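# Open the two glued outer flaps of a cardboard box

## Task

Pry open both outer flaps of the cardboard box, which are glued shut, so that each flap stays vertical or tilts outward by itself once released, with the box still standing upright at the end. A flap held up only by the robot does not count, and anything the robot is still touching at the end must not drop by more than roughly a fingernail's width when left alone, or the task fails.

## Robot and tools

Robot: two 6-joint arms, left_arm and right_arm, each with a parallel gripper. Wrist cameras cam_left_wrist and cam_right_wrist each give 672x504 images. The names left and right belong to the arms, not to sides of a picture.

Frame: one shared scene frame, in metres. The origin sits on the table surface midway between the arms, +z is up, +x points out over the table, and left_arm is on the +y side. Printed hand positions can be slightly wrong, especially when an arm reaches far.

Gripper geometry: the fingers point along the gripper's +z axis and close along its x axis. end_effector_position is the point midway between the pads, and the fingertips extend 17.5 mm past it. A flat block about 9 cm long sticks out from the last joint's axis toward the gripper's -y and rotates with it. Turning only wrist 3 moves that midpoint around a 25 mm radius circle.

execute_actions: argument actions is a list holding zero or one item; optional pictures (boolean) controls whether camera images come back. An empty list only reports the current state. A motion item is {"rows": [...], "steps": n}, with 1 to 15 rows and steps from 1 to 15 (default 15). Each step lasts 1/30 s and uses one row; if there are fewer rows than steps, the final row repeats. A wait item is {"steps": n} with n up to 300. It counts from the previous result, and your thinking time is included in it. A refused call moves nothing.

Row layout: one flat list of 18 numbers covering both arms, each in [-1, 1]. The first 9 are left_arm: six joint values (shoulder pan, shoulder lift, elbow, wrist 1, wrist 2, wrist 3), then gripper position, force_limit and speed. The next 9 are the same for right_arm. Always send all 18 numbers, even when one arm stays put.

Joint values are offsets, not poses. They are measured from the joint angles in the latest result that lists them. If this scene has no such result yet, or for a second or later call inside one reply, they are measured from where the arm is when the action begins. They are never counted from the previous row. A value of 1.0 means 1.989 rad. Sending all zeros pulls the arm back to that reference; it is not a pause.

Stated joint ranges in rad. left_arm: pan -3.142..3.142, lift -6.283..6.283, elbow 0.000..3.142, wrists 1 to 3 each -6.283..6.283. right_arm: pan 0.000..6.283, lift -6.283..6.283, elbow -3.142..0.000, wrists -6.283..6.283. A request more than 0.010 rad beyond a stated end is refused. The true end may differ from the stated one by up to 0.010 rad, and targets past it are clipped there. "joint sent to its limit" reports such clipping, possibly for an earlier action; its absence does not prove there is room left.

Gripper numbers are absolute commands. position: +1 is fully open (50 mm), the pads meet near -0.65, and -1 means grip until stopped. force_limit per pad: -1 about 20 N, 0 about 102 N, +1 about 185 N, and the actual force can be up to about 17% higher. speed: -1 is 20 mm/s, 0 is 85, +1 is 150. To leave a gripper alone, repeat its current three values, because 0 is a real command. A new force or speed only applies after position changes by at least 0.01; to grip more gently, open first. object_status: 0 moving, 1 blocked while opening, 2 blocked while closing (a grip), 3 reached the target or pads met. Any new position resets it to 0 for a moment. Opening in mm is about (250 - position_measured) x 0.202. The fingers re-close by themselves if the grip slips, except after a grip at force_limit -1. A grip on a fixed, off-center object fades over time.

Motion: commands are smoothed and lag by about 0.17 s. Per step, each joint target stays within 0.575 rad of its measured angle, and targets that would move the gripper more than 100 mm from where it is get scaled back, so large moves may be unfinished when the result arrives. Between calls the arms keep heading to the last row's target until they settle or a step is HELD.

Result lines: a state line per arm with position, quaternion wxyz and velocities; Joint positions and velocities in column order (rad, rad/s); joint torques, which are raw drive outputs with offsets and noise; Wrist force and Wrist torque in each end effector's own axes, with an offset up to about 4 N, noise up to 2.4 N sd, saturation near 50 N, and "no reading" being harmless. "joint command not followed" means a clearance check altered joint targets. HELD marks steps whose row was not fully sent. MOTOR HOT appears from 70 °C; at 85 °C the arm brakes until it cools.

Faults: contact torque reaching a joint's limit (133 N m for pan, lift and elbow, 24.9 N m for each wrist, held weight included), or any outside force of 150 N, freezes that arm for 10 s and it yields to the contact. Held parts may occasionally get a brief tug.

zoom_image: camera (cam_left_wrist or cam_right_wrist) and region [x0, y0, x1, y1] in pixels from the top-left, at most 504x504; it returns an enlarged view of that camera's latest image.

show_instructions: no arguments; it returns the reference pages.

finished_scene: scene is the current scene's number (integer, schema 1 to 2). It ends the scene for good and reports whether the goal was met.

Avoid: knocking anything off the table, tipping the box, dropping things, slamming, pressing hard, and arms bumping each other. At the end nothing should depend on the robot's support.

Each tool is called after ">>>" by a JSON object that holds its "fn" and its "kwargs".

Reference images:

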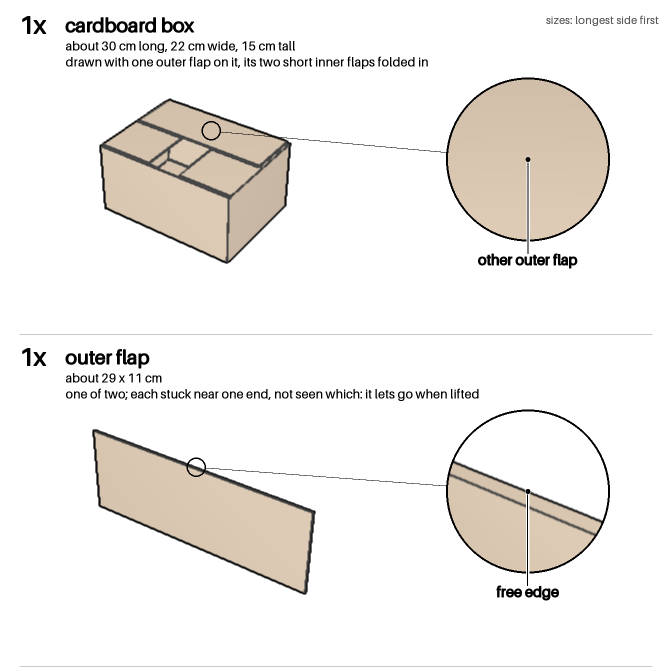

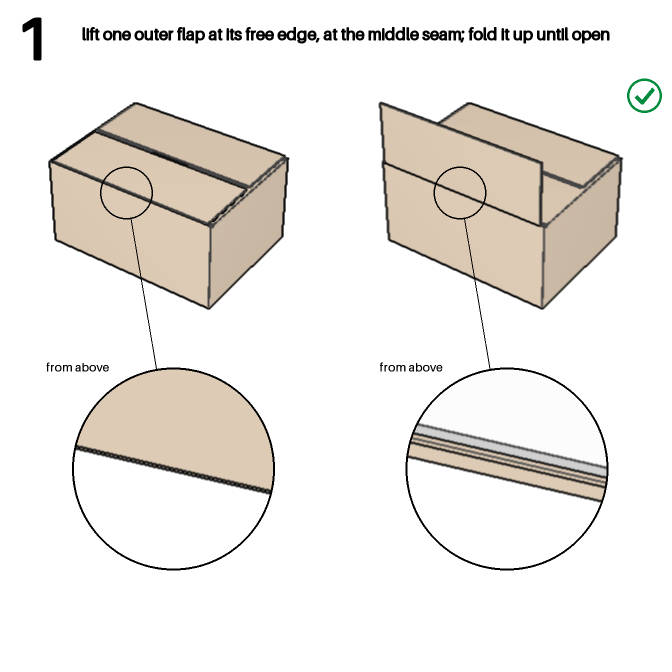

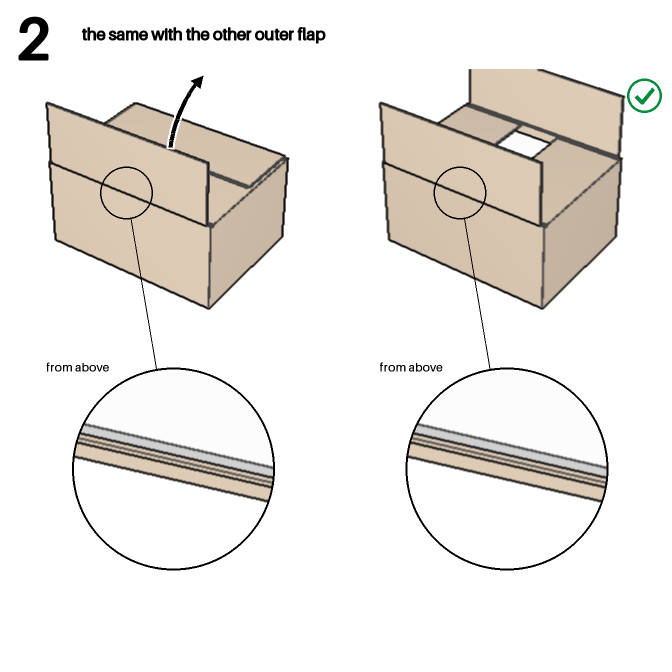

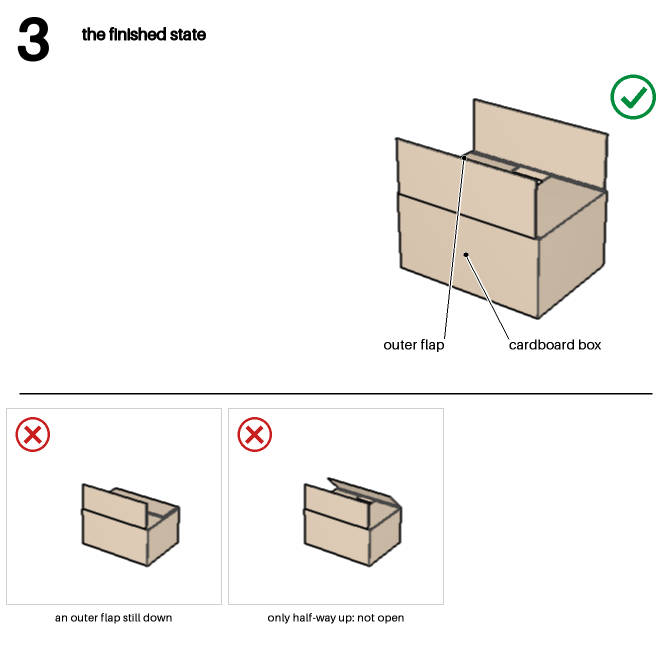

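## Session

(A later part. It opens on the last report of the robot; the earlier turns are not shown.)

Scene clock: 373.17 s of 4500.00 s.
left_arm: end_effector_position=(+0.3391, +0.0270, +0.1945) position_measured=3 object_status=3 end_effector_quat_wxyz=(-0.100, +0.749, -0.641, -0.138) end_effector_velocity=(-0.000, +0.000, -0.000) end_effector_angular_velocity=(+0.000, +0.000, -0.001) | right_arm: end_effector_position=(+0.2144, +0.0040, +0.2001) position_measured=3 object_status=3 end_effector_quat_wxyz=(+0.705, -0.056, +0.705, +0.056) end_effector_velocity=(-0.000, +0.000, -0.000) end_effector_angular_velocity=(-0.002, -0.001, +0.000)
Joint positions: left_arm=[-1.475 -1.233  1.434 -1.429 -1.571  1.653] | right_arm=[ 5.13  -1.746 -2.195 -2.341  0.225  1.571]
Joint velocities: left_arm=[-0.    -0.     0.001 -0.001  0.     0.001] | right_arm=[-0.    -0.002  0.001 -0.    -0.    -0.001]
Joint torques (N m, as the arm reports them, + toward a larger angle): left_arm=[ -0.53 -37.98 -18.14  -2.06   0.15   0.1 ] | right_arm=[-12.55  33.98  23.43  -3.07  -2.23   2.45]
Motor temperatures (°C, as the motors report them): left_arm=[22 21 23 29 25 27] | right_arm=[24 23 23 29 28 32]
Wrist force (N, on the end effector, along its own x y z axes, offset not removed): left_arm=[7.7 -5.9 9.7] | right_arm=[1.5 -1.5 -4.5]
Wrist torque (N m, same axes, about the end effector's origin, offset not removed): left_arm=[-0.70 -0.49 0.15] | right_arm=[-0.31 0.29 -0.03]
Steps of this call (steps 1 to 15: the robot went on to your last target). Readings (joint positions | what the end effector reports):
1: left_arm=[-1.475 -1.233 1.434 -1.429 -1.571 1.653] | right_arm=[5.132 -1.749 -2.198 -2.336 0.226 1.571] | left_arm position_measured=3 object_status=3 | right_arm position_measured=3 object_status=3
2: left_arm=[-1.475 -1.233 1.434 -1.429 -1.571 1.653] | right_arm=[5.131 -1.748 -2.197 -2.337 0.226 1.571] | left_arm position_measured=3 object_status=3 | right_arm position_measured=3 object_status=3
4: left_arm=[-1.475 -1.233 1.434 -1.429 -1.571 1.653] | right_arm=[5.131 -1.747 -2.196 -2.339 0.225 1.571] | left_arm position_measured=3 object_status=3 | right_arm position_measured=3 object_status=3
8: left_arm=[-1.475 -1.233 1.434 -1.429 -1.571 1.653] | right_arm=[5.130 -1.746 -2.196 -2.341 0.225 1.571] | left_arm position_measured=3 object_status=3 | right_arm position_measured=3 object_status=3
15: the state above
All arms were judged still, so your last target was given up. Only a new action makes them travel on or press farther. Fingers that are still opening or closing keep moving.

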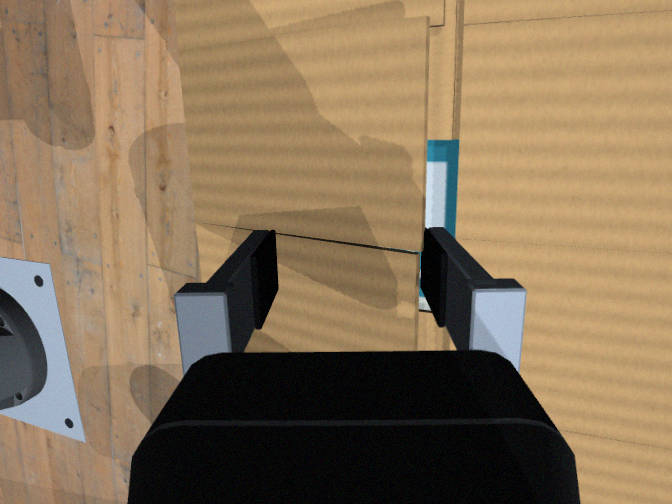

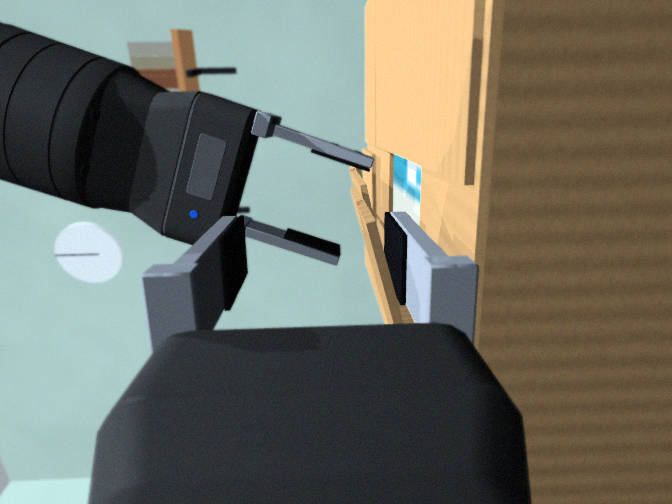

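>>> {"fn": "execute_actions", "kwargs": {"actions": [{"rows":[[0,0.0024,-0.0033,0.001,0,0,1,0,0, 0,0,0,0,0,0,1,0,0],[0,0.0024,-0.0033,0.001,0,0,1,0,0, 0,0,0,0,0,0,1,0,0],[0,0.0024,-0.0033,0.001,0,0,1,0,0, 0,0,0,0,0,0,1,0,0],[0,0.0024,-0.0033,0.001,0,0,1,0,0, 0,0,0,0,0,0,1,0,0],[0,0.0024,-0.0033,0.001,0,0,1,0,0, 0,0,0,0,0,0,1,0,0],[0,0.0053,0.0072,-0.0123,0,0,1,0,0, 0,0,0,0,0,0,1,0,0]],"steps":15}], "pictures": false}}

>>> {"fn": "execute_actions", "kwargs": {"actions": [{"steps":10}]}}

Scene clock: 386.67 s of 4500.00 s.
left_arm: end_effector_position=(+0.3396, +0.0251, +0.1849) position_measured=3 object_status=3 end_effector_quat_wxyz=(-0.100, +0.749, -0.640, -0.138) end_effector_velocity=(+0.000, -0.001, -0.010) end_effector_angular_velocity=(-0.002, -0.001, -0.000) | right_arm: end_effector_position=(+0.2144, +0.0040, +0.2001) position_measured=3 object_status=3 end_effector_quat_wxyz=(+0.705, -0.056, +0.705, +0.056) end_effector_velocity=(+0.000, -0.000, +0.000) end_effector_angular_velocity=(-0.000, -0.000, -0.001)
Joint positions: left_arm=[-1.475 -1.224  1.446 -1.45  -1.571  1.653] | right_arm=[ 5.13  -1.746 -2.195 -2.342  0.225  1.571]
Joint velocities: left_arm=[-0.     0.007  0.017 -0.026  0.    -0.   ] | right_arm=[ 0.     0.001 -0.    -0.001  0.001  0.   ]
Joint torques (N m, as the arm reports them, + toward a larger angle): left_arm=[ -0.74 -35.31 -13.93  -1.9    0.19   0.09] | right_arm=[-4.82 25.47 13.58 -0.07 -1.38  2.52]
Motor temperatures (°C, as the motors report them): left_arm=[22 21 23 29 25 27] | right_arm=[24 23 23 29 28 32]
Wrist force (N, on the end effector, along its own x y z axes, offset not removed): left_arm=[2.2 -1.3 -0.5] | right_arm=[2.2 1.2 -0.3]
Wrist torque (N m, same axes, about the end effector's origin, offset not removed): left_arm=[-0.07 0.49 0.34] | right_arm=[-0.10 0.26 -0.07]
Steps of this call (steps 1 to 90: nothing new was sent; then 10.00 s passed at rest; steps 91 to 105: all 15 steps of this action). Readings (joint positions | what the end effector reports):
91: left_arm=[-1.475 -1.233 1.434 -1.429 -1.571 1.653] | right_arm=[5.130 -1.746 -2.195 -2.342 0.225 1.571] | left_arm position_measured=3 object_status=3 | right_arm position_measured=3 object_status=3
92: left_arm=[-1.475 -1.233 1.433 -1.429 -1.571 1.653] | right_arm=[5.130 -1.746 -2.195 -2.342 0.225 1.571] | left_arm position_measured=3 object_status=3 | right_arm position_measured=3 object_status=3
94: left_arm=[-1.475 -1.231 1.431 -1.428 -1.571 1.653] | right_arm=[5.130 -1.746 -2.195 -2.342 0.225 1.571] | left_arm position_measured=3 object_status=3 | right_arm position_measured=3 object_status=3
98: left_arm=[-1.475 -1.228 1.433 -1.434 -1.571 1.653] | right_arm=[5.130 -1.746 -2.195 -2.342 0.225 1.571] | left_arm position_measured=3 object_status=3 | right_arm position_measured=3 object_status=3
105: the state above

Scene clock: 387.00 s of 4500.00 s.
left_arm: end_effector_position=(+0.3396, +0.0251, +0.1836) position_measured=3 object_status=3 end_effector_quat_wxyz=(-0.100, +0.749, -0.640, -0.138) end_effector_velocity=(+0.000, -0.000, -0.000) end_effector_angular_velocity=(-0.001, -0.000, +0.000) | right_arm: end_effector_position=(+0.2144, +0.0040, +0.2001) position_measured=3 object_status=3 end_effector_quat_wxyz=(+0.705, -0.056, +0.705, +0.056) end_effector_velocity=(+0.000, -0.001, -0.000) end_effector_angular_velocity=(+0.001, +0.000, -0.000)
Joint positions: left_arm=[-1.475 -1.223  1.448 -1.453 -1.571  1.653] | right_arm=[ 5.13  -1.746 -2.195 -2.341  0.225  1.571]
Joint velocities: left_arm=[ 0.001  0.001  0.001 -0.002 -0.     0.   ] | right_arm=[ 0.     0.001 -0.002  0.001  0.     0.002]
Joint torques (N m, as the arm reports them, + toward a larger angle): left_arm=[ -1.03 -33.42 -14.03  -1.39   0.1    0.  ] | right_arm=[ 0.33 19.48  7.15  0.9  -0.61  2.73]
Motor temperatures (°C, as the motors report them): left_arm=[22 21 23 29 25 27] | right_arm=[24 23 23 29 28 32]
Wrist force (N, on the end effector, along its own x y z axes, offset not removed): left_arm=[7.2 -4.8 -6.0] | right_arm=[5.5 0.1 -4.0]
Wrist torque (N m, same axes, about the end effector's origin, offset not removed): left_arm=[-0.85 -0.16 0.20] | right_arm=[-0.39 -0.09 -0.16]
Steps of this call (steps 1 to 10: the robot went on to your last target). Readings (joint positions | what the end effector reports):
1: left_arm=[-1.475 -1.223 1.446 -1.451 -1.571 1.653] | right_arm=[5.130 -1.746 -2.195 -2.342 0.225 1.571] | left_arm position_measured=3 object_status=3 | right_arm position_measured=3 object_status=3
2: left_arm=[-1.475 -1.223 1.447 -1.451 -1.571 1.653] | right_arm=[5.130 -1.746 -2.195 -2.342 0.225 1.571] | left_arm position_measured=3 object_status=3 | right_arm position_measured=3 object_status=3
4: left_arm=[-1.475 -1.223 1.447 -1.452 -1.571 1.653] | right_arm=[5.130 -1.746 -2.195 -2.342 0.225 1.571] | left_arm position_measured=3 object_status=3 | right_arm position_measured=3 object_status=3
8: left_arm=[-1.475 -1.223 1.448 -1.453 -1.571 1.653] | right_arm=[5.130 -1.746 -2.195 -2.342 0.225 1.571] | left_arm position_measured=3 object_status=3 | right_arm position_measured=3 object_status=3
10: the state above

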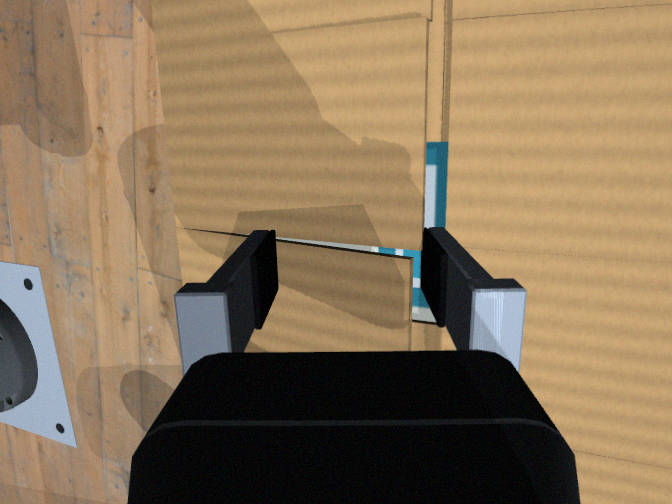

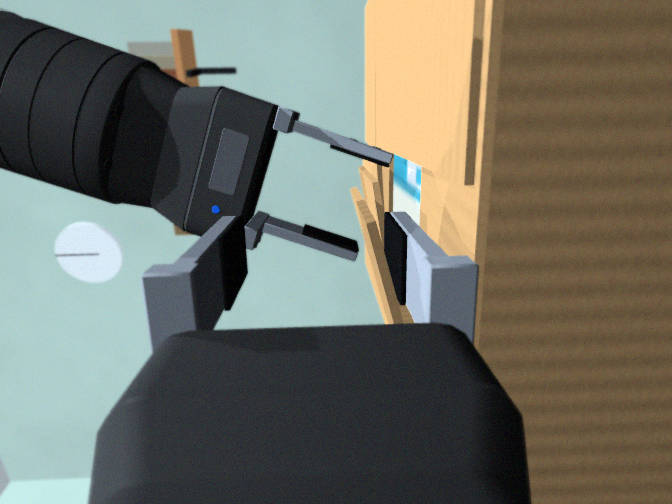

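>>> {"fn": "execute_actions", "kwargs": {"actions": [{"rows":[[0,-0.002,-0.013,0.015,0,0,1,0,0, 0,0,0,0,0,0,1,0,0],[0,-0.002,-0.013,0.015,0,0,1,0,0, 0,0,0,0,0,0,1,0,0],[0,-0.002,-0.013,0.015,0,0,1,0,0, 0,0,0,0,0,0,1,0,0],[0,-0.002,-0.013,0.015,0,0,1,0,0, 0,0,0,0,0,0,1,0,0],[0,-0.002,-0.013,0.015,0,0,1,0,0, 0,0,0,0,0,0,1,0,0],[0,-0.002,-0.013,0.015,0,0,1,0,0, 0,0,0,0,0,0,1,0,0],[0,0.015,-0.037,0.022,0,0,1,0,0, 0,0,0,0,0,0,1,0,0],[0,0.032,-0.061,0.029,0,0,1,0,0, 0,0,0,0,0,0,1,0,0],[0,0.049,-0.086,0.036,0,0,1,0,0, 0,0,0,0,0,0,1,0,0],[0,0.066,-0.11,0.0436,0,0,1,0,0, 0,0,0,0,0,0,1,0,0]],"steps":15}], "pictures": false}}

>>> {"fn": "execute_actions", "kwargs": {"actions": [{"steps":20}], "pictures": false}}

>>> {"fn": "execute_actions", "kwargs": {"actions": [{"rows":[[0,0.0016,0.0059,-0.0073,0,0,1,0,0, 0,0,0,0,0,0,1,0,0],[0,0.0032,0.0118,-0.0146,0,0,1,0,0, 0,0,0,0,0,0,1,0,0]],"steps":15}]}}

Scene clock: 404.80 s of 4500.00 s.
left_arm: end_effector_position=(+0.3496, -0.0161, +0.1946) position_measured=3 object_status=3 end_effector_quat_wxyz=(-0.100, +0.749, -0.640, -0.139) end_effector_velocity=(+0.028, -0.117, +0.003) end_effector_angular_velocity=(-0.018, -0.004, -0.001) | right_arm: end_effector_position=(+0.2144, +0.0040, +0.2001) position_measured=3 object_status=3 end_effector_quat_wxyz=(+0.705, -0.056, +0.705, +0.056) end_effector_velocity=(-0.000, +0.000, -0.000) end_effector_angular_velocity=(+0.002, +0.000, +0.001)
Joint positions: left_arm=[-1.475 -1.127  1.282 -1.382 -1.571  1.653] | right_arm=[ 5.13  -1.746 -2.195 -2.341  0.225  1.571]
Joint velocities: left_arm=[-0.001  0.276 -0.414  0.119  0.     0.   ] | right_arm=[ 0.    -0.    -0.     0.001 -0.001  0.001]
Joint torques (N m, as the arm reports them, + toward a larger angle): left_arm=[ -1.01 -43.75 -24.38  -0.06   0.12   0.03] | right_arm=[ 1.7  22.56 17.76  0.18  1.88  0.98]
Motor temperatures (°C, as the motors report them): left_arm=[22 21 23 29 25 27] | right_arm=[24 23 23 29 28 32]
Wrist force (N, on the end effector, along its own x y z axes, offset not removed): left_arm=[-0.1 -3.6 4.1] | right_arm=[3.7 0.7 -2.0]
Wrist torque (N m, same axes, about the end effector's origin, offset not removed): left_arm=[-0.40 0.03 -0.06] | right_arm=[-0.03 0.16 -0.01]
Steps of this call (steps 1 to 15: the robot went on to your last target; steps 16 to 90: nothing new was sent; then 14.30 s passed at rest; steps 91 to 105: all 15 steps of this action). Readings (joint positions | what the end effector reports):
91: left_arm=[-1.475 -1.223 1.448 -1.453 -1.571 1.653] | right_arm=[5.130 -1.746 -2.195 -2.341 0.225 1.571] | left_arm position_measured=3 object_status=3 | right_arm position_measured=3 object_status=3
92: left_arm=[-1.475 -1.223 1.446 -1.451 -1.571 1.653] | right_arm=[5.130 -1.746 -2.195 -2.341 0.225 1.571] | left_arm position_measured=3 object_status=3 | right_arm position_measured=3 object_status=3
94: left_arm=[-1.475 -1.224 1.438 -1.441 -1.571 1.653] | right_arm=[5.130 -1.746 -2.195 -2.341 0.225 1.571] | left_arm position_measured=3 object_status=3 | right_arm position_measured=3 object_status=3
98: left_arm=[-1.475 -1.224 1.425 -1.428 -1.571 1.653] | right_arm=[5.130 -1.746 -2.195 -2.341 0.225 1.571] | left_arm position_measured=3 object_status=3 | right_arm position_measured=3 object_status=3
105: the state above

Scene clock: 405.47 s of 4500.00 s.
left_arm: end_effector_position=(+0.3531, -0.0307, +0.1949) position_measured=3 object_status=3 end_effector_quat_wxyz=(-0.100, +0.749, -0.641, -0.138) end_effector_velocity=(-0.000, -0.001, +0.000) end_effector_angular_velocity=(+0.000, +0.000, +0.000) | right_arm: end_effector_position=(+0.2144, +0.0040, +0.2001) position_measured=3 object_status=3 end_effector_quat_wxyz=(+0.705, -0.056, +0.705, +0.056) end_effector_velocity=(-0.000, -0.000, -0.000) end_effector_angular_velocity=(+0.001, +0.000, -0.001)
Joint positions: left_arm=[-1.475 -1.092  1.229 -1.367 -1.571  1.653] | right_arm=[ 5.13  -1.746 -2.195 -2.341  0.225  1.571]
Joint velocities: left_arm=[-0.     0.002 -0.003  0.001 -0.    -0.001] | right_arm=[ 0.    -0.001 -0.     0.001  0.001  0.001]
Joint torques (N m, as the arm reports them, + toward a larger angle): left_arm=[ -0.43 -41.61 -30.6   -0.49   0.27   0.06] | right_arm=[-9.48 33.23 22.67 -0.99  0.69  1.1 ]
Motor temperatures (°C, as the motors report them): left_arm=[22 21 23 29 25 27] | right_arm=[24 23 23 29 28 32]
Wrist force (N, on the end effector, along its own x y z axes, offset not removed): left_arm=[-0.8 -0.6 3.4] | right_arm=[4.4 -0.4 -1.7]
Wrist torque (N m, same axes, about the end effector's origin, offset not removed): left_arm=[-0.16 0.01 0.02] | right_arm=[-0.21 -0.06 -0.13]
Steps of this call (steps 1 to 20: the robot went on to your last target). Readings (joint positions | what the end effector reports):
1: left_arm=[-1.475 -1.119 1.270 -1.378 -1.571 1.653] | right_arm=[5.130 -1.746 -2.195 -2.341 0.225 1.571] | left_arm position_measured=3 object_status=3 | right_arm position_measured=3 object_status=3
2: left_arm=[-1.475 -1.113 1.261 -1.376 -1.571 1.653] | right_arm=[5.130 -1.746 -2.195 -2.341 0.225 1.571] | left_arm position_measured=3 object_status=3 | right_arm position_measured=3 object_status=3
4: left_arm=[-1.475 -1.104 1.248 -1.372 -1.571 1.653] | right_arm=[5.130 -1.746 -2.195 -2.341 0.225 1.571] | left_arm position_measured=3 object_status=3 | right_arm position_measured=3 object_status=3
8: left_arm=[-1.475 -1.096 1.236 -1.368 -1.571 1.653] | right_arm=[5.130 -1.746 -2.195 -2.341 0.225 1.571] | left_arm position_measured=3 object_status=3 | right_arm position_measured=3 object_status=3
20: the state above

Scene clock: 405.97 s of 4500.00 s.
left_arm: end_effector_position=(+0.3532, -0.0311, +0.1826) position_measured=3 object_status=3 end_effector_quat_wxyz=(-0.100, +0.749, -0.640, -0.138) end_effector_velocity=(+0.001, +0.000, -0.004) end_effector_angular_velocity=(-0.000, -0.000, +0.001) | right_arm: end_effector_position=(+0.2144, +0.0040, +0.2001) position_measured=3 object_status=3 end_effector_quat_wxyz=(+0.705, -0.056, +0.705, +0.056) end_effector_velocity=(+0.000, -0.000, +0.000) end_effector_angular_velocity=(+0.001, +0.000, -0.001)
Joint positions: left_arm=[-1.475 -1.086  1.252 -1.394 -1.571  1.653] | right_arm=[ 5.13  -1.746 -2.195 -2.341  0.225  1.571]
Joint velocities: left_arm=[ 0.001  0.002  0.007 -0.009  0.    -0.   ] | right_arm=[-0.     0.001 -0.    -0.     0.001 -0.   ]
Joint torques (N m, as the arm reports them, + toward a larger angle): left_arm=[ -0.77 -36.68 -13.69  -4.24   0.25   0.09] | right_arm=[-9.17 32.81 25.02 -1.15  0.67  1.02]
Motor temperatures (°C, as the motors report them): left_arm=[22 21 23 29 25 27] | right_arm=[24 23 23 29 28 32]
Wrist force (N, on the end effector, along its own x y z axes, offset not removed): left_arm=[-2.2 -0.6 -2.8] | right_arm=[4.3 -2.3 -0.6]
Wrist torque (N m, same axes, about the end effector's origin, offset not removed): left_arm=[-0.17 -0.24 0.19] | right_arm=[-0.45 0.06 -0.15]
Steps of this call (steps 1 to 15: all 15 steps of this action). Readings (joint positions | what the end effector reports):
1: left_arm=[-1.475 -1.092 1.229 -1.366 -1.571 1.653] | right_arm=[5.130 -1.746 -2.195 -2.341 0.225 1.571] | left_arm position_measured=3 object_status=3 | right_arm position_measured=3 object_status=3
2: left_arm=[-1.475 -1.091 1.230 -1.367 -1.571 1.653] | right_arm=[5.130 -1.746 -2.195 -2.341 0.225 1.571] | left_arm position_measured=3 object_status=3 | right_arm position_measured=3 object_status=3
4: left_arm=[-1.475 -1.090 1.237 -1.376 -1.571 1.653] | right_arm=[5.130 -1.746 -2.195 -2.341 0.225 1.571] | left_arm position_measured=3 object_status=3 | right_arm position_measured=3 object_status=3
8: left_arm=[-1.475 -1.087 1.247 -1.388 -1.571 1.653] | right_arm=[5.130 -1.746 -2.195 -2.341 0.225 1.571] | left_arm position_measured=3 object_status=3 | right_arm position_measured=3 object_status=3
15: the state above

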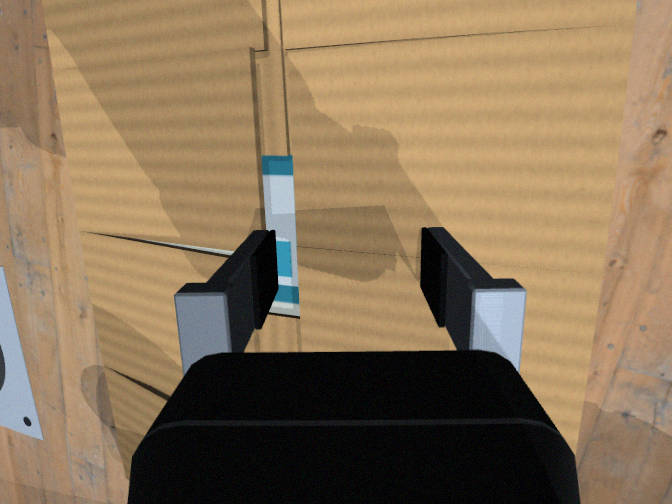

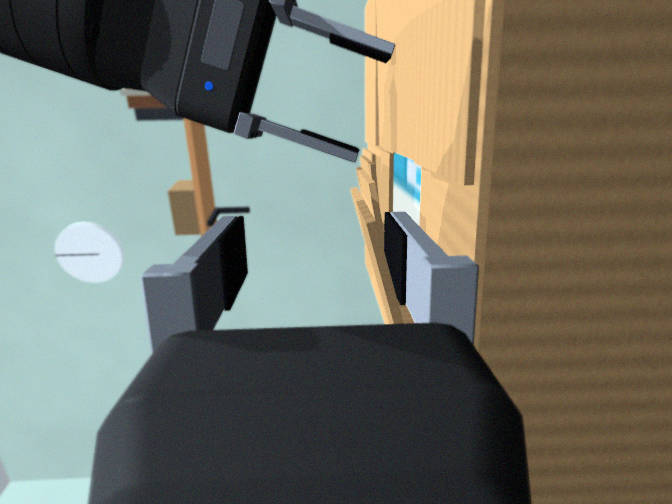

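>>> {"fn": "execute_actions", "kwargs": {"actions": [{"rows":[[0,0.009,-0.016,0.007,0,0,1,0,0, 0,0,0,0,0,0,1,0,0],[0,0.018,-0.03,0.012,0,0,1,0,0, 0,0,0,0,0,0,1,0,0],[0,0.018,-0.03,0.012,0,0,1,0,0, 0,0,0,0,0,0,1,0,0],[0,0.018,-0.03,0.012,0,0,1,0,0, 0,0,0,0,0,0,1,0,0],[0,0.018,-0.03,0.012,0,0,1,0,0, 0,0,0,0,0,0,1,0,0],[0,0.018,-0.03,0.012,0,0,1,0,0, 0,0,0,0,0,0,1,0,0],[0,0.018,-0.03,0.012,0,0,1,0,0, 0,0,0,0,0,0,1,0,0],[0,0.0188,-0.0269,0.0082,0,0,1,0,0, 0,0,0,0,0,0,1,0,0]],"steps":15}], "pictures": false}}

>>> {"fn": "execute_actions", "kwargs": {"actions": [{"steps":10}], "pictures": false}}

>>> {"fn": "execute_actions", "kwargs": {"actions": [{"rows":[[0,0,0,0,0,0,1,0,0, -0.0014,-0.0041,0.0071,-0.0031,-0.0014,-0.044,1,0,0],[0,0,0,0,0,0,1,0,0, -0.0027,-0.0081,0.0142,-0.0062,-0.0027,-0.088,1,0,0],[0,0,0,0,0,0,1,0,0, -0.004,-0.0122,0.0213,-0.0093,-0.004,-0.132,1,0,0],[0,0,0,0,0,0,1,0,0, -0.0054,-0.0162,0.0284,-0.0124,-0.0054,-0.176,1,0,0],[0,0,0,0,0,0,1,0,0, -0.0068,-0.0203,0.0356,-0.0155,-0.0068,-0.22,1,0,0],[0,0,0,0,0,0,1,0,0, -0.0081,-0.0244,0.0427,-0.0186,-0.0081,-0.263,1,0,0],[0,0,0,0,0,0,1,0,0, -0.0095,-0.0284,0.0498,-0.0217,-0.0095,-0.307,1,0,0],[0,0,0,0,0,0,1,0,0, -0.0108,-0.0325,0.0569,-0.0248,-0.0108,-0.351,1,0,0],[0,0,0,0,0,0,1,0,0, -0.0122,-0.0365,0.064,-0.0279,-0.0122,-0.395,1,0,0],[0,0,0,0,0,0,1,0,0, -0.0135,-0.0406,0.0711,-0.031,-0.0135,-0.439,1,0,0]],"steps":15}], "pictures": false}}

>>> {"fn": "execute_actions", "kwargs": {"actions": [{"steps":25}]}}

Scene clock: 442.07 s of 4500.00 s.
left_arm: end_effector_position=(+0.3565, -0.0449, +0.1819) position_measured=3 object_status=3 end_effector_quat_wxyz=(-0.100, +0.749, -0.640, -0.138) end_effector_velocity=(+0.001, -0.005, -0.004) end_effector_angular_velocity=(-0.003, -0.000, -0.000) | right_arm: end_effector_position=(+0.2144, +0.0040, +0.2001) position_measured=3 object_status=3 end_effector_quat_wxyz=(+0.705, -0.056, +0.705, +0.056) end_effector_velocity=(+0.000, +0.000, +0.000) end_effector_angular_velocity=(+0.001, +0.001, -0.001)
Joint positions: left_arm=[-1.475 -1.05   1.2   -1.377 -1.571  1.653] | right_arm=[ 5.13  -1.746 -2.195 -2.341  0.225  1.571]
Joint velocities: left_arm=[ 0.     0.013 -0.01  -0.006 -0.     0.001] | right_arm=[-0.     0.001  0.     0.001  0.    -0.   ]
Joint torques (N m, as the arm reports them, + toward a larger angle): left_arm=[ -1.03 -28.61 -26.45  -5.38   0.25  -0.05] | right_arm=[-9.44 32.6  20.21 -1.25  0.25  0.98]
Motor temperatures (°C, as the motors report them): left_arm=[22 21 23 29 25 27] | right_arm=[24 23 23 29 28 32]
Wrist force (N, on the end effector, along its own x y z axes, offset not removed): left_arm=[-21.2 -0.5 -11.5] | right_arm=[4.2 3.3 -1.7]
Wrist torque (N m, same axes, about the end effector's origin, offset not removed): left_arm=[0.06 1.48 0.17] | right_arm=[0.34 0.12 0.02]
Steps of this call (steps 1 to 15: the robot went on to your last target; steps 16 to 90: nothing new was sent; then 32.60 s passed at rest; steps 91 to 105: all 15 steps of this action). Readings (joint positions | what the end effector reports):
91: left_arm=[-1.475 -1.085 1.253 -1.396 -1.571 1.653] | right_arm=[5.130 -1.746 -2.195 -2.341 0.225 1.571] | left_arm position_measured=3 object_status=3 | right_arm position_measured=3 object_status=3
92: left_arm=[-1.475 -1.084 1.251 -1.395 -1.571 1.653] | right_arm=[5.130 -1.746 -2.195 -2.341 0.225 1.571] | left_arm position_measured=3 object_status=3 | right_arm position_measured=3 object_status=3
94: left_arm=[-1.475 -1.074 1.234 -1.387 -1.571 1.653] | right_arm=[5.130 -1.746 -2.195 -2.341 0.225 1.571] | left_arm position_measured=3 object_status=3 | right_arm position_measured=3 object_status=3
98: left_arm=[-1.475 -1.058 1.207 -1.376 -1.571 1.653] | right_arm=[5.130 -1.746 -2.195 -2.341 0.225 1.571] | left_arm position_measured=3 object_status=3 | right_arm position_measured=3 object_status=3
105: the state above

Scene clock: 442.40 s of 4500.00 s.
left_arm: end_effector_position=(+0.3567, -0.0455, +0.1813) position_measured=3 object_status=3 end_effector_quat_wxyz=(-0.100, +0.749, -0.640, -0.138) end_effector_velocity=(+0.001, -0.000, -0.000) end_effector_angular_velocity=(-0.000, -0.000, +0.000) | right_arm: end_effector_position=(+0.2144, +0.0040, +0.2001) position_measured=3 object_status=3 end_effector_quat_wxyz=(+0.705, -0.056, +0.705, +0.056) end_effector_velocity=(-0.000, +0.000, +0.000) end_effector_angular_velocity=(+0.001, +0.001, +0.000)
Joint positions: left_arm=[-1.475 -1.049  1.199 -1.378 -1.571  1.653] | right_arm=[ 5.13  -1.746 -2.195 -2.341  0.225  1.571]
Joint velocities: left_arm=[ 0.001  0.001 -0.001 -0.001  0.     0.   ] | right_arm=[-0.     0.     0.     0.001 -0.     0.   ]
Joint torques (N m, as the arm reports them, + toward a larger angle): left_arm=[ -0.74 -23.43 -22.29  -6.31   0.29   0.08] | right_arm=[-9.78 32.83 21.18 -1.13  0.55  1.06]
Motor temperatures (°C, as the motors report them): left_arm=[22 21 23 29 25 27] | right_arm=[24 23 23 29 28 32]
Wrist force (N, on the end effector, along its own x y z axes, offset not removed): left_arm=[-23.2 -3.7 -23.4] | right_arm=[3.2 -0.3 -2.8]
Wrist torque (N m, same axes, about the end effector's origin, offset not removed): left_arm=[-0.89 0.74 0.09] | right_arm=[0.16 0.09 -0.31]
Steps of this call (steps 1 to 10: the robot went on to your last target). Readings (joint positions | what the end effector reports):
1: left_arm=[-1.475 -1.050 1.199 -1.377 -1.571 1.653] | right_arm=[5.130 -1.746 -2.195 -2.341 0.225 1.571] | left_arm position_measured=3 object_status=3 | right_arm position_measured=3 object_status=3
2: left_arm=[-1.475 -1.050 1.199 -1.378 -1.571 1.653] | right_arm=[5.130 -1.746 -2.195 -2.341 0.225 1.571] | left_arm position_measured=3 object_status=3 | right_arm position_measured=3 object_status=3
4: left_arm=[-1.475 -1.049 1.199 -1.378 -1.571 1.653] | right_arm=[5.130 -1.746 -2.195 -2.341 0.225 1.571] | left_arm position_measured=3 object_status=3 | right_arm position_measured=3 object_status=3
8: left_arm=[-1.475 -1.049 1.199 -1.378 -1.571 1.653] | right_arm=[5.130 -1.746 -2.195 -2.341 0.225 1.571] | left_arm position_measured=3 object_status=3 | right_arm position_measured=3 object_status=3
10: the state above

Scene clock: 442.90 s of 4500.00 s.
left_arm: end_effector_position=(+0.3567, -0.0455, +0.1813) position_measured=3 object_status=3 end_effector_quat_wxyz=(-0.100, +0.749, -0.640, -0.138) end_effector_velocity=(-0.001, -0.000, -0.000) end_effector_angular_velocity=(+0.000, +0.000, -0.002) | right_arm: end_effector_position=(+0.2069, +0.0502, +0.2250) position_measured=3 object_status=3 end_effector_quat_wxyz=(+0.680, -0.300, +0.640, -0.195) end_effector_velocity=(-0.010, +0.072, +0.033) end_effector_angular_velocity=(-1.174, -0.187, +0.001)
Joint positions: left_arm=[-1.475 -1.048  1.198 -1.378 -1.571  1.653] | right_arm=[ 5.107 -1.815 -2.074 -2.394  0.202  0.853]
Joint velocities: left_arm=[-0.001 -0.     0.     0.    -0.     0.001] | right_arm=[-0.03  -0.089  0.158 -0.067 -0.031 -1.19 ]
Joint torques (N m, as the arm reports them, + toward a larger angle): left_arm=[  0.7  -30.08 -20.14  -5.4    0.63   0.05] | right_arm=[-4.37 17.68 27.39 -1.39 -5.91 -3.7 ]
Motor temperatures (°C, as the motors report them): left_arm=[22 21 23 29 25 27] | right_arm=[24 23 23 29 28 32]
Wrist force (N, on the end effector, along its own x y z axes, offset not removed): left_arm=[-20.6 3.6 -24.1] | right_arm=[9.0 -8.8 2.2]
Wrist torque (N m, same axes, about the end effector's origin, offset not removed): left_arm=[-0.84 0.42 0.20] | right_arm=[0.11 0.33 -0.21]
Steps of this call (steps 1 to 15: all 15 steps of this action). Readings (joint positions | what the end effector reports):
1: left_arm=[-1.475 -1.049 1.198 -1.378 -1.571 1.653] | right_arm=[5.130 -1.746 -2.195 -2.341 0.225 1.571] | left_arm position_measured=3 object_status=3 | right_arm position_measured=3 object_status=3
2: left_arm=[-1.475 -1.048 1.198 -1.378 -1.571 1.653] | right_arm=[5.130 -1.746 -2.194 -2.342 0.225 1.568] | left_arm position_measured=3 object_status=3 | right_arm position_measured=3 object_status=3
4: left_arm=[-1.475 -1.048 1.198 -1.378 -1.571 1.653] | right_arm=[5.128 -1.752 -2.185 -2.346 0.223 1.526] | left_arm position_measured=3 object_status=3 | right_arm position_measured=3 object_status=3
8: left_arm=[-1.475 -1.048 1.198 -1.378 -1.571 1.653] | right_arm=[5.121 -1.773 -2.147 -2.363 0.215 1.321] | left_arm position_measured=3 object_status=3 | right_arm position_measured=3 object_status=3
15: the state above

Scene clock: 443.73 s of 4500.00 s.
left_arm: end_effector_position=(+0.3567, -0.0455, +0.1813) position_measured=3 object_status=3 end_effector_quat_wxyz=(-0.100, +0.749, -0.640, -0.138) end_effector_velocity=(+0.000, -0.000, +0.000) end_effector_angular_velocity=(-0.001, -0.000, -0.000) | right_arm: end_effector_position=(+0.2055, +0.0598, +0.2291) position_measured=3 object_status=3 end_effector_quat_wxyz=(+0.663, -0.349, +0.615, -0.247) end_effector_velocity=(+0.000, -0.001, +0.000) end_effector_angular_velocity=(-0.002, -0.000, -0.003)
Joint positions: left_arm=[-1.475 -1.049  1.198 -1.378 -1.571  1.653] | right_arm=[ 5.103 -1.827 -2.054 -2.403  0.197  0.698]
Joint velocities: left_arm=[-0. -0. -0. -0.  0.  0.] | right_arm=[-0.    -0.     0.001 -0.001  0.002 -0.001]
Joint torques (N m, as the arm reports them, + toward a larger angle): left_arm=[ -0.58 -37.95 -12.33  -2.62   0.16   0.02] | right_arm=[-11.18  18.25  23.77  -3.04   2.36  -2.38]
Motor temperatures (°C, as the motors report them): left_arm=[22 21 23 29 25 27] | right_arm=[24 23 23 29 28 32]
Wrist force (N, on the end effector, along its own x y z axes, offset not removed): left_arm=[-22.3 1.0 -21.7] | right_arm=[-0.9 -3.2 -1.4]
Wrist torque (N m, same axes, about the end effector's origin, offset not removed): left_arm=[-1.01 1.11 0.31] | right_arm=[-0.51 0.21 0.00]
Steps of this call (steps 1 to 25: the robot went on to your last target). Readings (joint positions | what the end effector reports):
1: left_arm=[-1.475 -1.048 1.198 -1.378 -1.571 1.653] | right_arm=[5.106 -1.818 -2.070 -2.396 0.201 0.817] | left_arm position_measured=3 object_status=3 | right_arm position_measured=3 object_status=3
2: left_arm=[-1.475 -1.048 1.198 -1.378 -1.571 1.653] | right_arm=[5.105 -1.820 -2.066 -2.398 0.200 0.790] | left_arm position_measured=3 object_status=3 | right_arm position_measured=3 object_status=3
4: left_arm=[-1.475 -1.048 1.198 -1.378 -1.571 1.653] | right_arm=[5.104 -1.822 -2.061 -2.400 0.199 0.752] | left_arm position_measured=3 object_status=3 | right_arm position_measured=3 object_status=3
8: left_arm=[-1.475 -1.048 1.198 -1.378 -1.571 1.653] | right_arm=[5.104 -1.825 -2.056 -2.402 0.198 0.717] | left_arm position_measured=3 object_status=3 | right_arm position_measured=3 object_status=3
25: the state above

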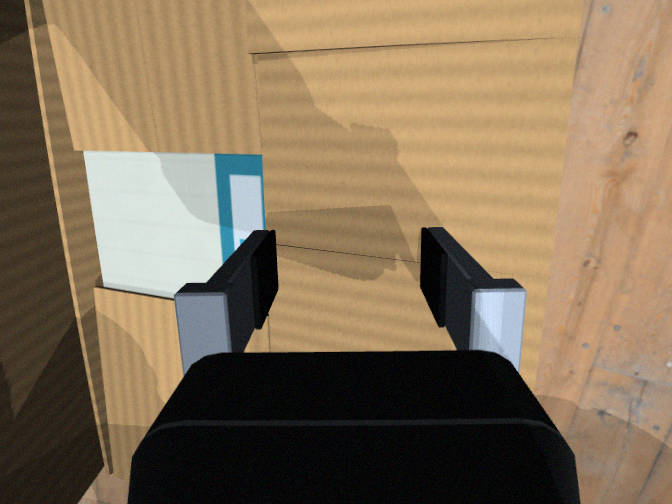

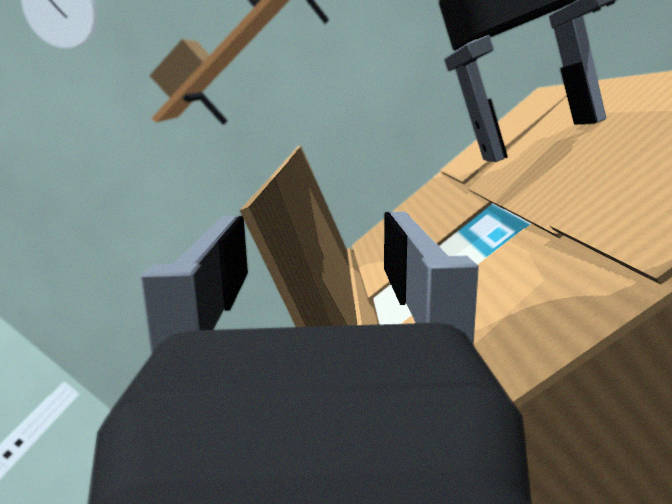

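>>> {"fn": "execute_actions", "kwargs": {"actions": [{"rows":[[0,0,0,0,0,0,1,0,0, -0.0013,-0.0071,0.0078,-0.0007,-0.0013,-0.053,1,0,0],[0,0,0,0,0,0,1,0,0, -0.0025,-0.0141,0.0156,-0.0014,-0.0025,-0.105,1,0,0],[0,0,0,0,0,0,1,0,0, -0.0038,-0.0212,0.0235,-0.0021,-0.0038,-0.158,1,0,0],[0,0,0,0,0,0,1,0,0, -0.005,-0.0283,0.0313,-0.0028,-0.005,-0.21,1,0,0],[0,0,0,0,0,0,1,0,0, -0.0063,-0.0354,0.0391,-0.0035,-0.0063,-0.263,1,0,0],[0,0,0,0,0,0,1,0,0, -0.0076,-0.0424,0.0469,-0.0042,-0.0076,-0.316,1,0,0],[0,0,0,0,0,0,1,0,0, -0.0088,-0.0495,0.0547,-0.0049,-0.0088,-0.369,1,0,0],[0,0,0,0,0,0,1,0,0, -0.0101,-0.0566,0.0626,-0.0056,-0.0101,-0.421,1,0,0],[0,0,0,0,0,0,1,0,0, -0.0113,-0.0636,0.0704,-0.0063,-0.0113,-0.474,1,0,0],[0,0,0,0,0,0,1,0,0, -0.0126,-0.0707,0.0782,-0.007,-0.0126,-0.5265,1,0,0]],"steps":15}], "pictures": false}}

>>> {"fn": "execute_actions", "kwargs": {"actions": [{"steps":30}]}}

Scene clock: 460.93 s of 4500.00 s.
left_arm: end_effector_position=(+0.3567, -0.0455, +0.1813) position_measured=3 object_status=3 end_effector_quat_wxyz=(-0.100, +0.749, -0.640, -0.138) end_effector_velocity=(+0.000, +0.000, -0.000) end_effector_angular_velocity=(+0.001, +0.000, +0.000) | right_arm: end_effector_position=(+0.1944, +0.1280, +0.2224) position_measured=3 object_status=3 end_effector_quat_wxyz=(-0.508, +0.566, -0.424, +0.492) end_effector_velocity=(-0.016, +0.106, -0.025) end_effector_angular_velocity=(-1.681, -0.269, -0.001)
Joint positions: left_arm=[-1.475 -1.049  1.199 -1.378 -1.571  1.653] | right_arm=[ 5.082 -1.947 -1.921 -2.415  0.176 -0.127]
Joint velocities: left_arm=[ 0.001  0.     0.001 -0.     0.     0.   ] | right_arm=[-0.028 -0.159  0.176 -0.016 -0.027 -1.703]
Joint torques (N m, as the arm reports them, + toward a larger angle): left_arm=[ -0.83 -33.87 -13.27  -2.7    0.11   0.01] | right_arm=[-9.72 27.3  23.23 -2.52 -2.5  -3.85]
Motor temperatures (°C, as the motors report them): left_arm=[22 21 23 29 25 27] | right_arm=[24 23 23 29 28 32]
Wrist force (N, on the end effector, along its own x y z axes, offset not removed): left_arm=[-19.0 10.4 -23.6] | right_arm=[4.1 2.8 0.6]
Wrist torque (N m, same axes, about the end effector's origin, offset not removed): left_arm=[0.57 0.91 0.21] | right_arm=[0.32 -0.52 -0.24]
Steps of this call (steps 1 to 15: the robot went on to your last target; steps 16 to 90: nothing new was sent; then 13.70 s passed at rest; steps 91 to 105: all 15 steps of this action). Readings (joint positions | what the end effector reports):
91: left_arm=[-1.475 -1.049 1.199 -1.378 -1.571 1.653] | right_arm=[5.103 -1.827 -2.054 -2.403 0.198 0.698] | left_arm position_measured=3 object_status=3 | right_arm position_measured=3 object_status=3
92: left_arm=[-1.475 -1.049 1.199 -1.378 -1.571 1.653] | right_arm=[5.103 -1.828 -2.053 -2.403 0.198 0.694] | left_arm position_measured=3 object_status=3 | right_arm position_measured=3 object_status=3
94: left_arm=[-1.475 -1.049 1.199 -1.378 -1.571 1.653] | right_arm=[5.101 -1.837 -2.043 -2.404 0.196 0.649] | left_arm position_measured=3 object_status=3 | right_arm position_measured=3 object_status=3
98: left_arm=[-1.475 -1.049 1.199 -1.378 -1.571 1.653] | right_arm=[5.094 -1.874 -2.001 -2.408 0.189 0.414] | left_arm position_measured=3 object_status=3 | right_arm position_measured=3 object_status=3
105: the state above

Scene clock: 461.93 s of 4500.00 s.
left_arm: end_effector_position=(+0.3567, -0.0455, +0.1813) position_measured=3 object_status=3 end_effector_quat_wxyz=(-0.100, +0.749, -0.640, -0.138) end_effector_velocity=(-0.001, -0.000, -0.000) end_effector_angular_velocity=(+0.000, -0.000, -0.000) | right_arm: end_effector_position=(+0.1924, +0.1415, +0.2186) position_measured=3 object_status=3 end_effector_quat_wxyz=(-0.451, +0.609, -0.359, +0.545) end_effector_velocity=(-0.000, +0.000, +0.000) end_effector_angular_velocity=(+0.000, +0.000, +0.000)
Joint positions: left_arm=[-1.475 -1.049  1.199 -1.378 -1.571  1.653] | right_arm=[ 5.078 -1.967 -1.898 -2.417  0.172 -0.349]
Joint velocities: left_arm=[-0.001  0.    -0.     0.    -0.    -0.   ] | right_arm=[ 0.     0.001  0.001 -0.001  0.    -0.   ]
Joint torques (N m, as the arm reports them, + toward a larger angle): left_arm=[ -0.6  -23.81 -21.99  -3.5    0.12  -0.04] | right_arm=[-10.44  25.1   25.29  -2.71  -3.09  -2.71]
Motor temperatures (°C, as the motors report them): left_arm=[22 21 23 29 25 27] | right_arm=[24 23 23 29 28 32]
Wrist force (N, on the end effector, along its own x y z axes, offset not removed): left_arm=[-18.8 3.2 -22.9] | right_arm=[2.2 -1.1 0.3]
Wrist torque (N m, same axes, about the end effector's origin, offset not removed): left_arm=[-0.46 0.53 0.29] | right_arm=[-0.39 -0.16 -0.02]
Steps of this call (steps 1 to 30: the robot went on to your last target). Readings (joint positions | what the end effector reports):
1: left_arm=[-1.475 -1.049 1.199 -1.378 -1.571 1.653] | right_arm=[5.081 -1.952 -1.916 -2.415 0.175 -0.178] | left_arm position_measured=3 object_status=3 | right_arm position_measured=3 object_status=3
2: left_arm=[-1.475 -1.049 1.199 -1.378 -1.571 1.653] | right_arm=[5.080 -1.955 -1.912 -2.416 0.174 -0.217] | left_arm position_measured=3 object_status=3 | right_arm position_measured=3 object_status=3
4: left_arm=[-1.475 -1.049 1.199 -1.378 -1.571 1.653] | right_arm=[5.079 -1.960 -1.906 -2.416 0.174 -0.271] | left_arm position_measured=3 object_status=3 | right_arm position_measured=3 object_status=3
8: left_arm=[-1.475 -1.049 1.199 -1.378 -1.571 1.653] | right_arm=[5.079 -1.965 -1.901 -2.417 0.173 -0.321] | left_arm position_measured=3 object_status=3 | right_arm position_measured=3 object_status=3
30: the state above
All arms were judged still, so your last target was given up. Only a new action makes them travel on or press farther. Fingers that are still opening or closing keep moving.

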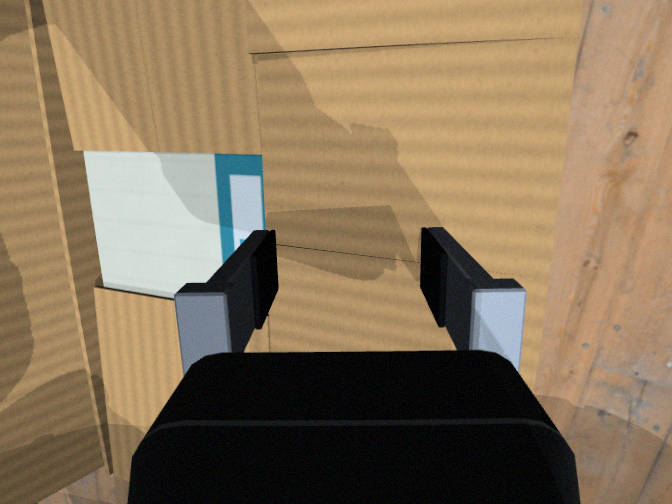

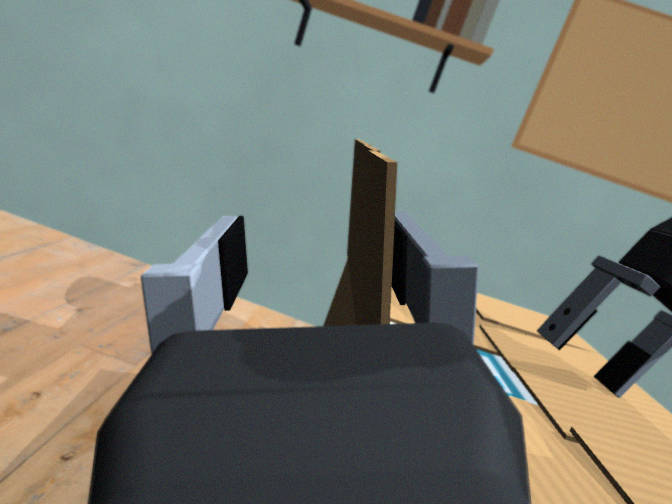

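>>> {"fn": "execute_actions", "kwargs": {"actions": [{"rows":[[0,-0.003,-0.0118,0.0146,0,0,1,0,0, 0.016,0,0,0,0.016,0,1,0,0],[0,-0.006,-0.0236,0.029,0,0,1,0,0, 0.032,0,0,0,0.032,0,1,0,0],[0,-0.006,-0.0236,0.029,0,0,1,0,0, 0.048,0,0,0,0.048,0,1,0,0],[0,-0.006,-0.0236,0.029,0,0,1,0,0, 0.0643,0,0,0,0.0643,0,1,0,0]],"steps":15}], "pictures": false}}

>>> {"fn": "execute_actions", "kwargs": {"actions": [{"steps":45}]}}

Scene clock: 475.40 s of 4500.00 s.
left_arm: end_effector_position=(+0.3564, -0.0443, +0.2057) position_measured=3 object_status=3 end_effector_quat_wxyz=(-0.100, +0.749, -0.641, -0.138) end_effector_velocity=(+0.000, +0.001, +0.008) end_effector_angular_velocity=(-0.000, +0.000, -0.000) | right_arm: end_effector_position=(+0.1352, +0.1353, +0.2186) position_measured=3 object_status=3 end_effector_quat_wxyz=(-0.450, +0.610, -0.359, +0.545) end_effector_velocity=(-0.026, -0.004, +0.000) end_effector_angular_velocity=(-0.001, -0.000, -0.000)
Joint positions: left_arm=[-1.475 -1.06   1.153 -1.323 -1.571  1.653] | right_arm=[ 5.199 -1.967 -1.898 -2.417  0.293 -0.349]
Joint velocities: left_arm=[ 0.    -0.004 -0.013  0.017  0.     0.001] | right_arm=[ 0.055  0.     0.    -0.001  0.055 -0.   ]
Joint torques (N m, as the arm reports them, + toward a larger angle): left_arm=[  0.15 -59.35 -28.15  -0.49   0.08   0.05] | right_arm=[ 7.29 24.38 22.69 -1.94  2.3   1.61]
Motor temperatures (°C, as the motors report them): left_arm=[22 22 23 29 25 27] | right_arm=[24 24 23 29 28 32]
Wrist force (N, on the end effector, along its own x y z axes, offset not removed): left_arm=[-2.6 -0.9 2.7] | right_arm=[1.5 -0.1 -0.2]
Wrist torque (N m, same axes, about the end effector's origin, offset not removed): left_arm=[-0.06 0.33 0.10] | right_arm=[0.09 -0.33 -0.11]
Steps of this call (steps 1 to 90: nothing new was sent; then 9.97 s passed at rest; steps 91 to 105: all 15 steps of this action). Readings (joint positions | what the end effector reports):
91: left_arm=[-1.475 -1.049 1.198 -1.378 -1.571 1.653] | right_arm=[5.078 -1.967 -1.898 -2.417 0.172 -0.349] | left_arm position_measured=3 object_status=3 | right_arm position_measured=3 object_status=3
92: left_arm=[-1.475 -1.049 1.197 -1.376 -1.571 1.653] | right_arm=[5.080 -1.967 -1.898 -2.417 0.174 -0.349] | left_arm position_measured=3 object_status=3 | right_arm position_measured=3 object_status=3
94: left_arm=[-1.475 -1.052 1.184 -1.360 -1.571 1.653] | right_arm=[5.099 -1.967 -1.898 -2.417 0.193 -0.349] | left_arm position_measured=3 object_status=3 | right_arm position_measured=3 object_status=3
98: left_arm=[-1.475 -1.057 1.163 -1.335 -1.571 1.653] | right_arm=[5.162 -1.967 -1.898 -2.417 0.257 -0.349] | left_arm position_measured=3 object_status=3 | right_arm position_measured=3 object_status=3
105: the state above

Scene clock: 476.90 s of 4500.00 s.
left_arm: end_effector_position=(+0.3564, -0.0442, +0.2067) position_measured=3 object_status=3 end_effector_quat_wxyz=(-0.100, +0.749, -0.641, -0.138) end_effector_velocity=(-0.000, +0.001, -0.001) end_effector_angular_velocity=(+0.002, +0.001, -0.000) | right_arm: end_effector_position=(+0.1319, +0.1347, +0.2186) position_measured=3 object_status=3 end_effector_quat_wxyz=(-0.450, +0.610, -0.359, +0.545) end_effector_velocity=(+0.000, +0.000, -0.000) end_effector_angular_velocity=(-0.001, -0.000, +0.000)
Joint positions: left_arm=[-1.475 -1.06   1.152 -1.32  -1.571  1.653] | right_arm=[ 5.206 -1.967 -1.898 -2.417  0.3   -0.349]
Joint velocities: left_arm=[-0.     0.     0.002  0.    -0.    -0.   ] | right_arm=[-0.    -0.    -0.001  0.001 -0.001 -0.001]
Joint torques (N m, as the arm reports them, + toward a larger angle): left_arm=[ -0.23 -57.07 -31.21  -0.43   0.16   0.07] | right_arm=[ 9.57 28.69  8.11  0.4   2.43  2.59]
Motor temperatures (°C, as the motors report them): left_arm=[22 22 23 29 25 27] | right_arm=[24 24 23 29 28 32]
Wrist force (N, on the end effector, along its own x y z axes, offset not removed): left_arm=[-1.7 -3.0 3.6] | right_arm=[1.0 -3.5 2.3]
Wrist torque (N m, same axes, about the end effector's origin, offset not removed): left_arm=[-0.43 0.27 0.30] | right_arm=[-0.48 -0.21 -0.07]
Steps of this call (steps 1 to 15: the robot went on to your last target; steps 16 to 45: nothing new was sent). Readings (joint positions | what the end effector reports):
1: left_arm=[-1.475 -1.060 1.153 -1.322 -1.571 1.653] | right_arm=[5.201 -1.967 -1.898 -2.417 0.295 -0.349] | left_arm position_measured=3 object_status=3 | right_arm position_measured=3 object_status=3
2: left_arm=[-1.475 -1.060 1.153 -1.322 -1.571 1.653] | right_arm=[5.202 -1.967 -1.898 -2.417 0.296 -0.349] | left_arm position_measured=3 object_status=3 | right_arm position_measured=3 object_status=3
4: left_arm=[-1.475 -1.060 1.152 -1.321 -1.571 1.653] | right_arm=[5.203 -1.967 -1.898 -2.417 0.298 -0.349] | left_arm position_measured=3 object_status=3 | right_arm position_measured=3 object_status=3
8: left_arm=[-1.475 -1.060 1.152 -1.321 -1.571 1.653] | right_arm=[5.205 -1.967 -1.898 -2.417 0.299 -0.349] | left_arm position_measured=3 object_status=3 | right_arm position_measured=3 object_status=3
45: the state above
All arms were judged still, so your last target was given up. Only a new action makes them travel on or press farther. Fingers that are still opening or closing keep moving.

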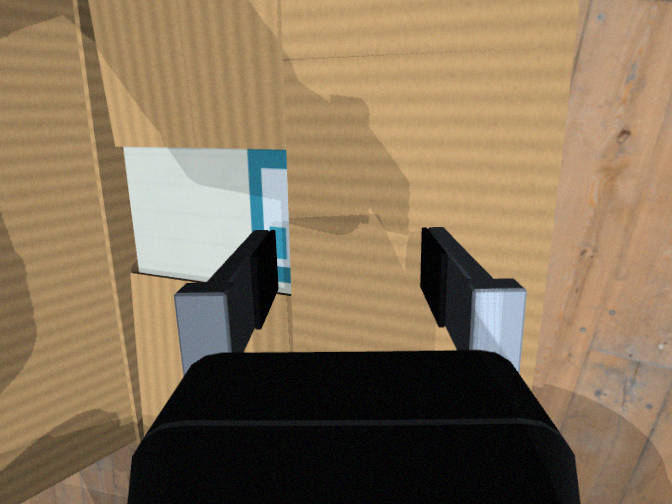

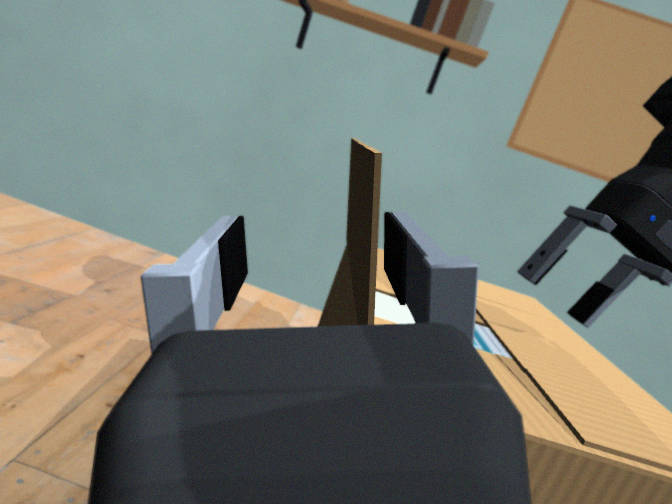

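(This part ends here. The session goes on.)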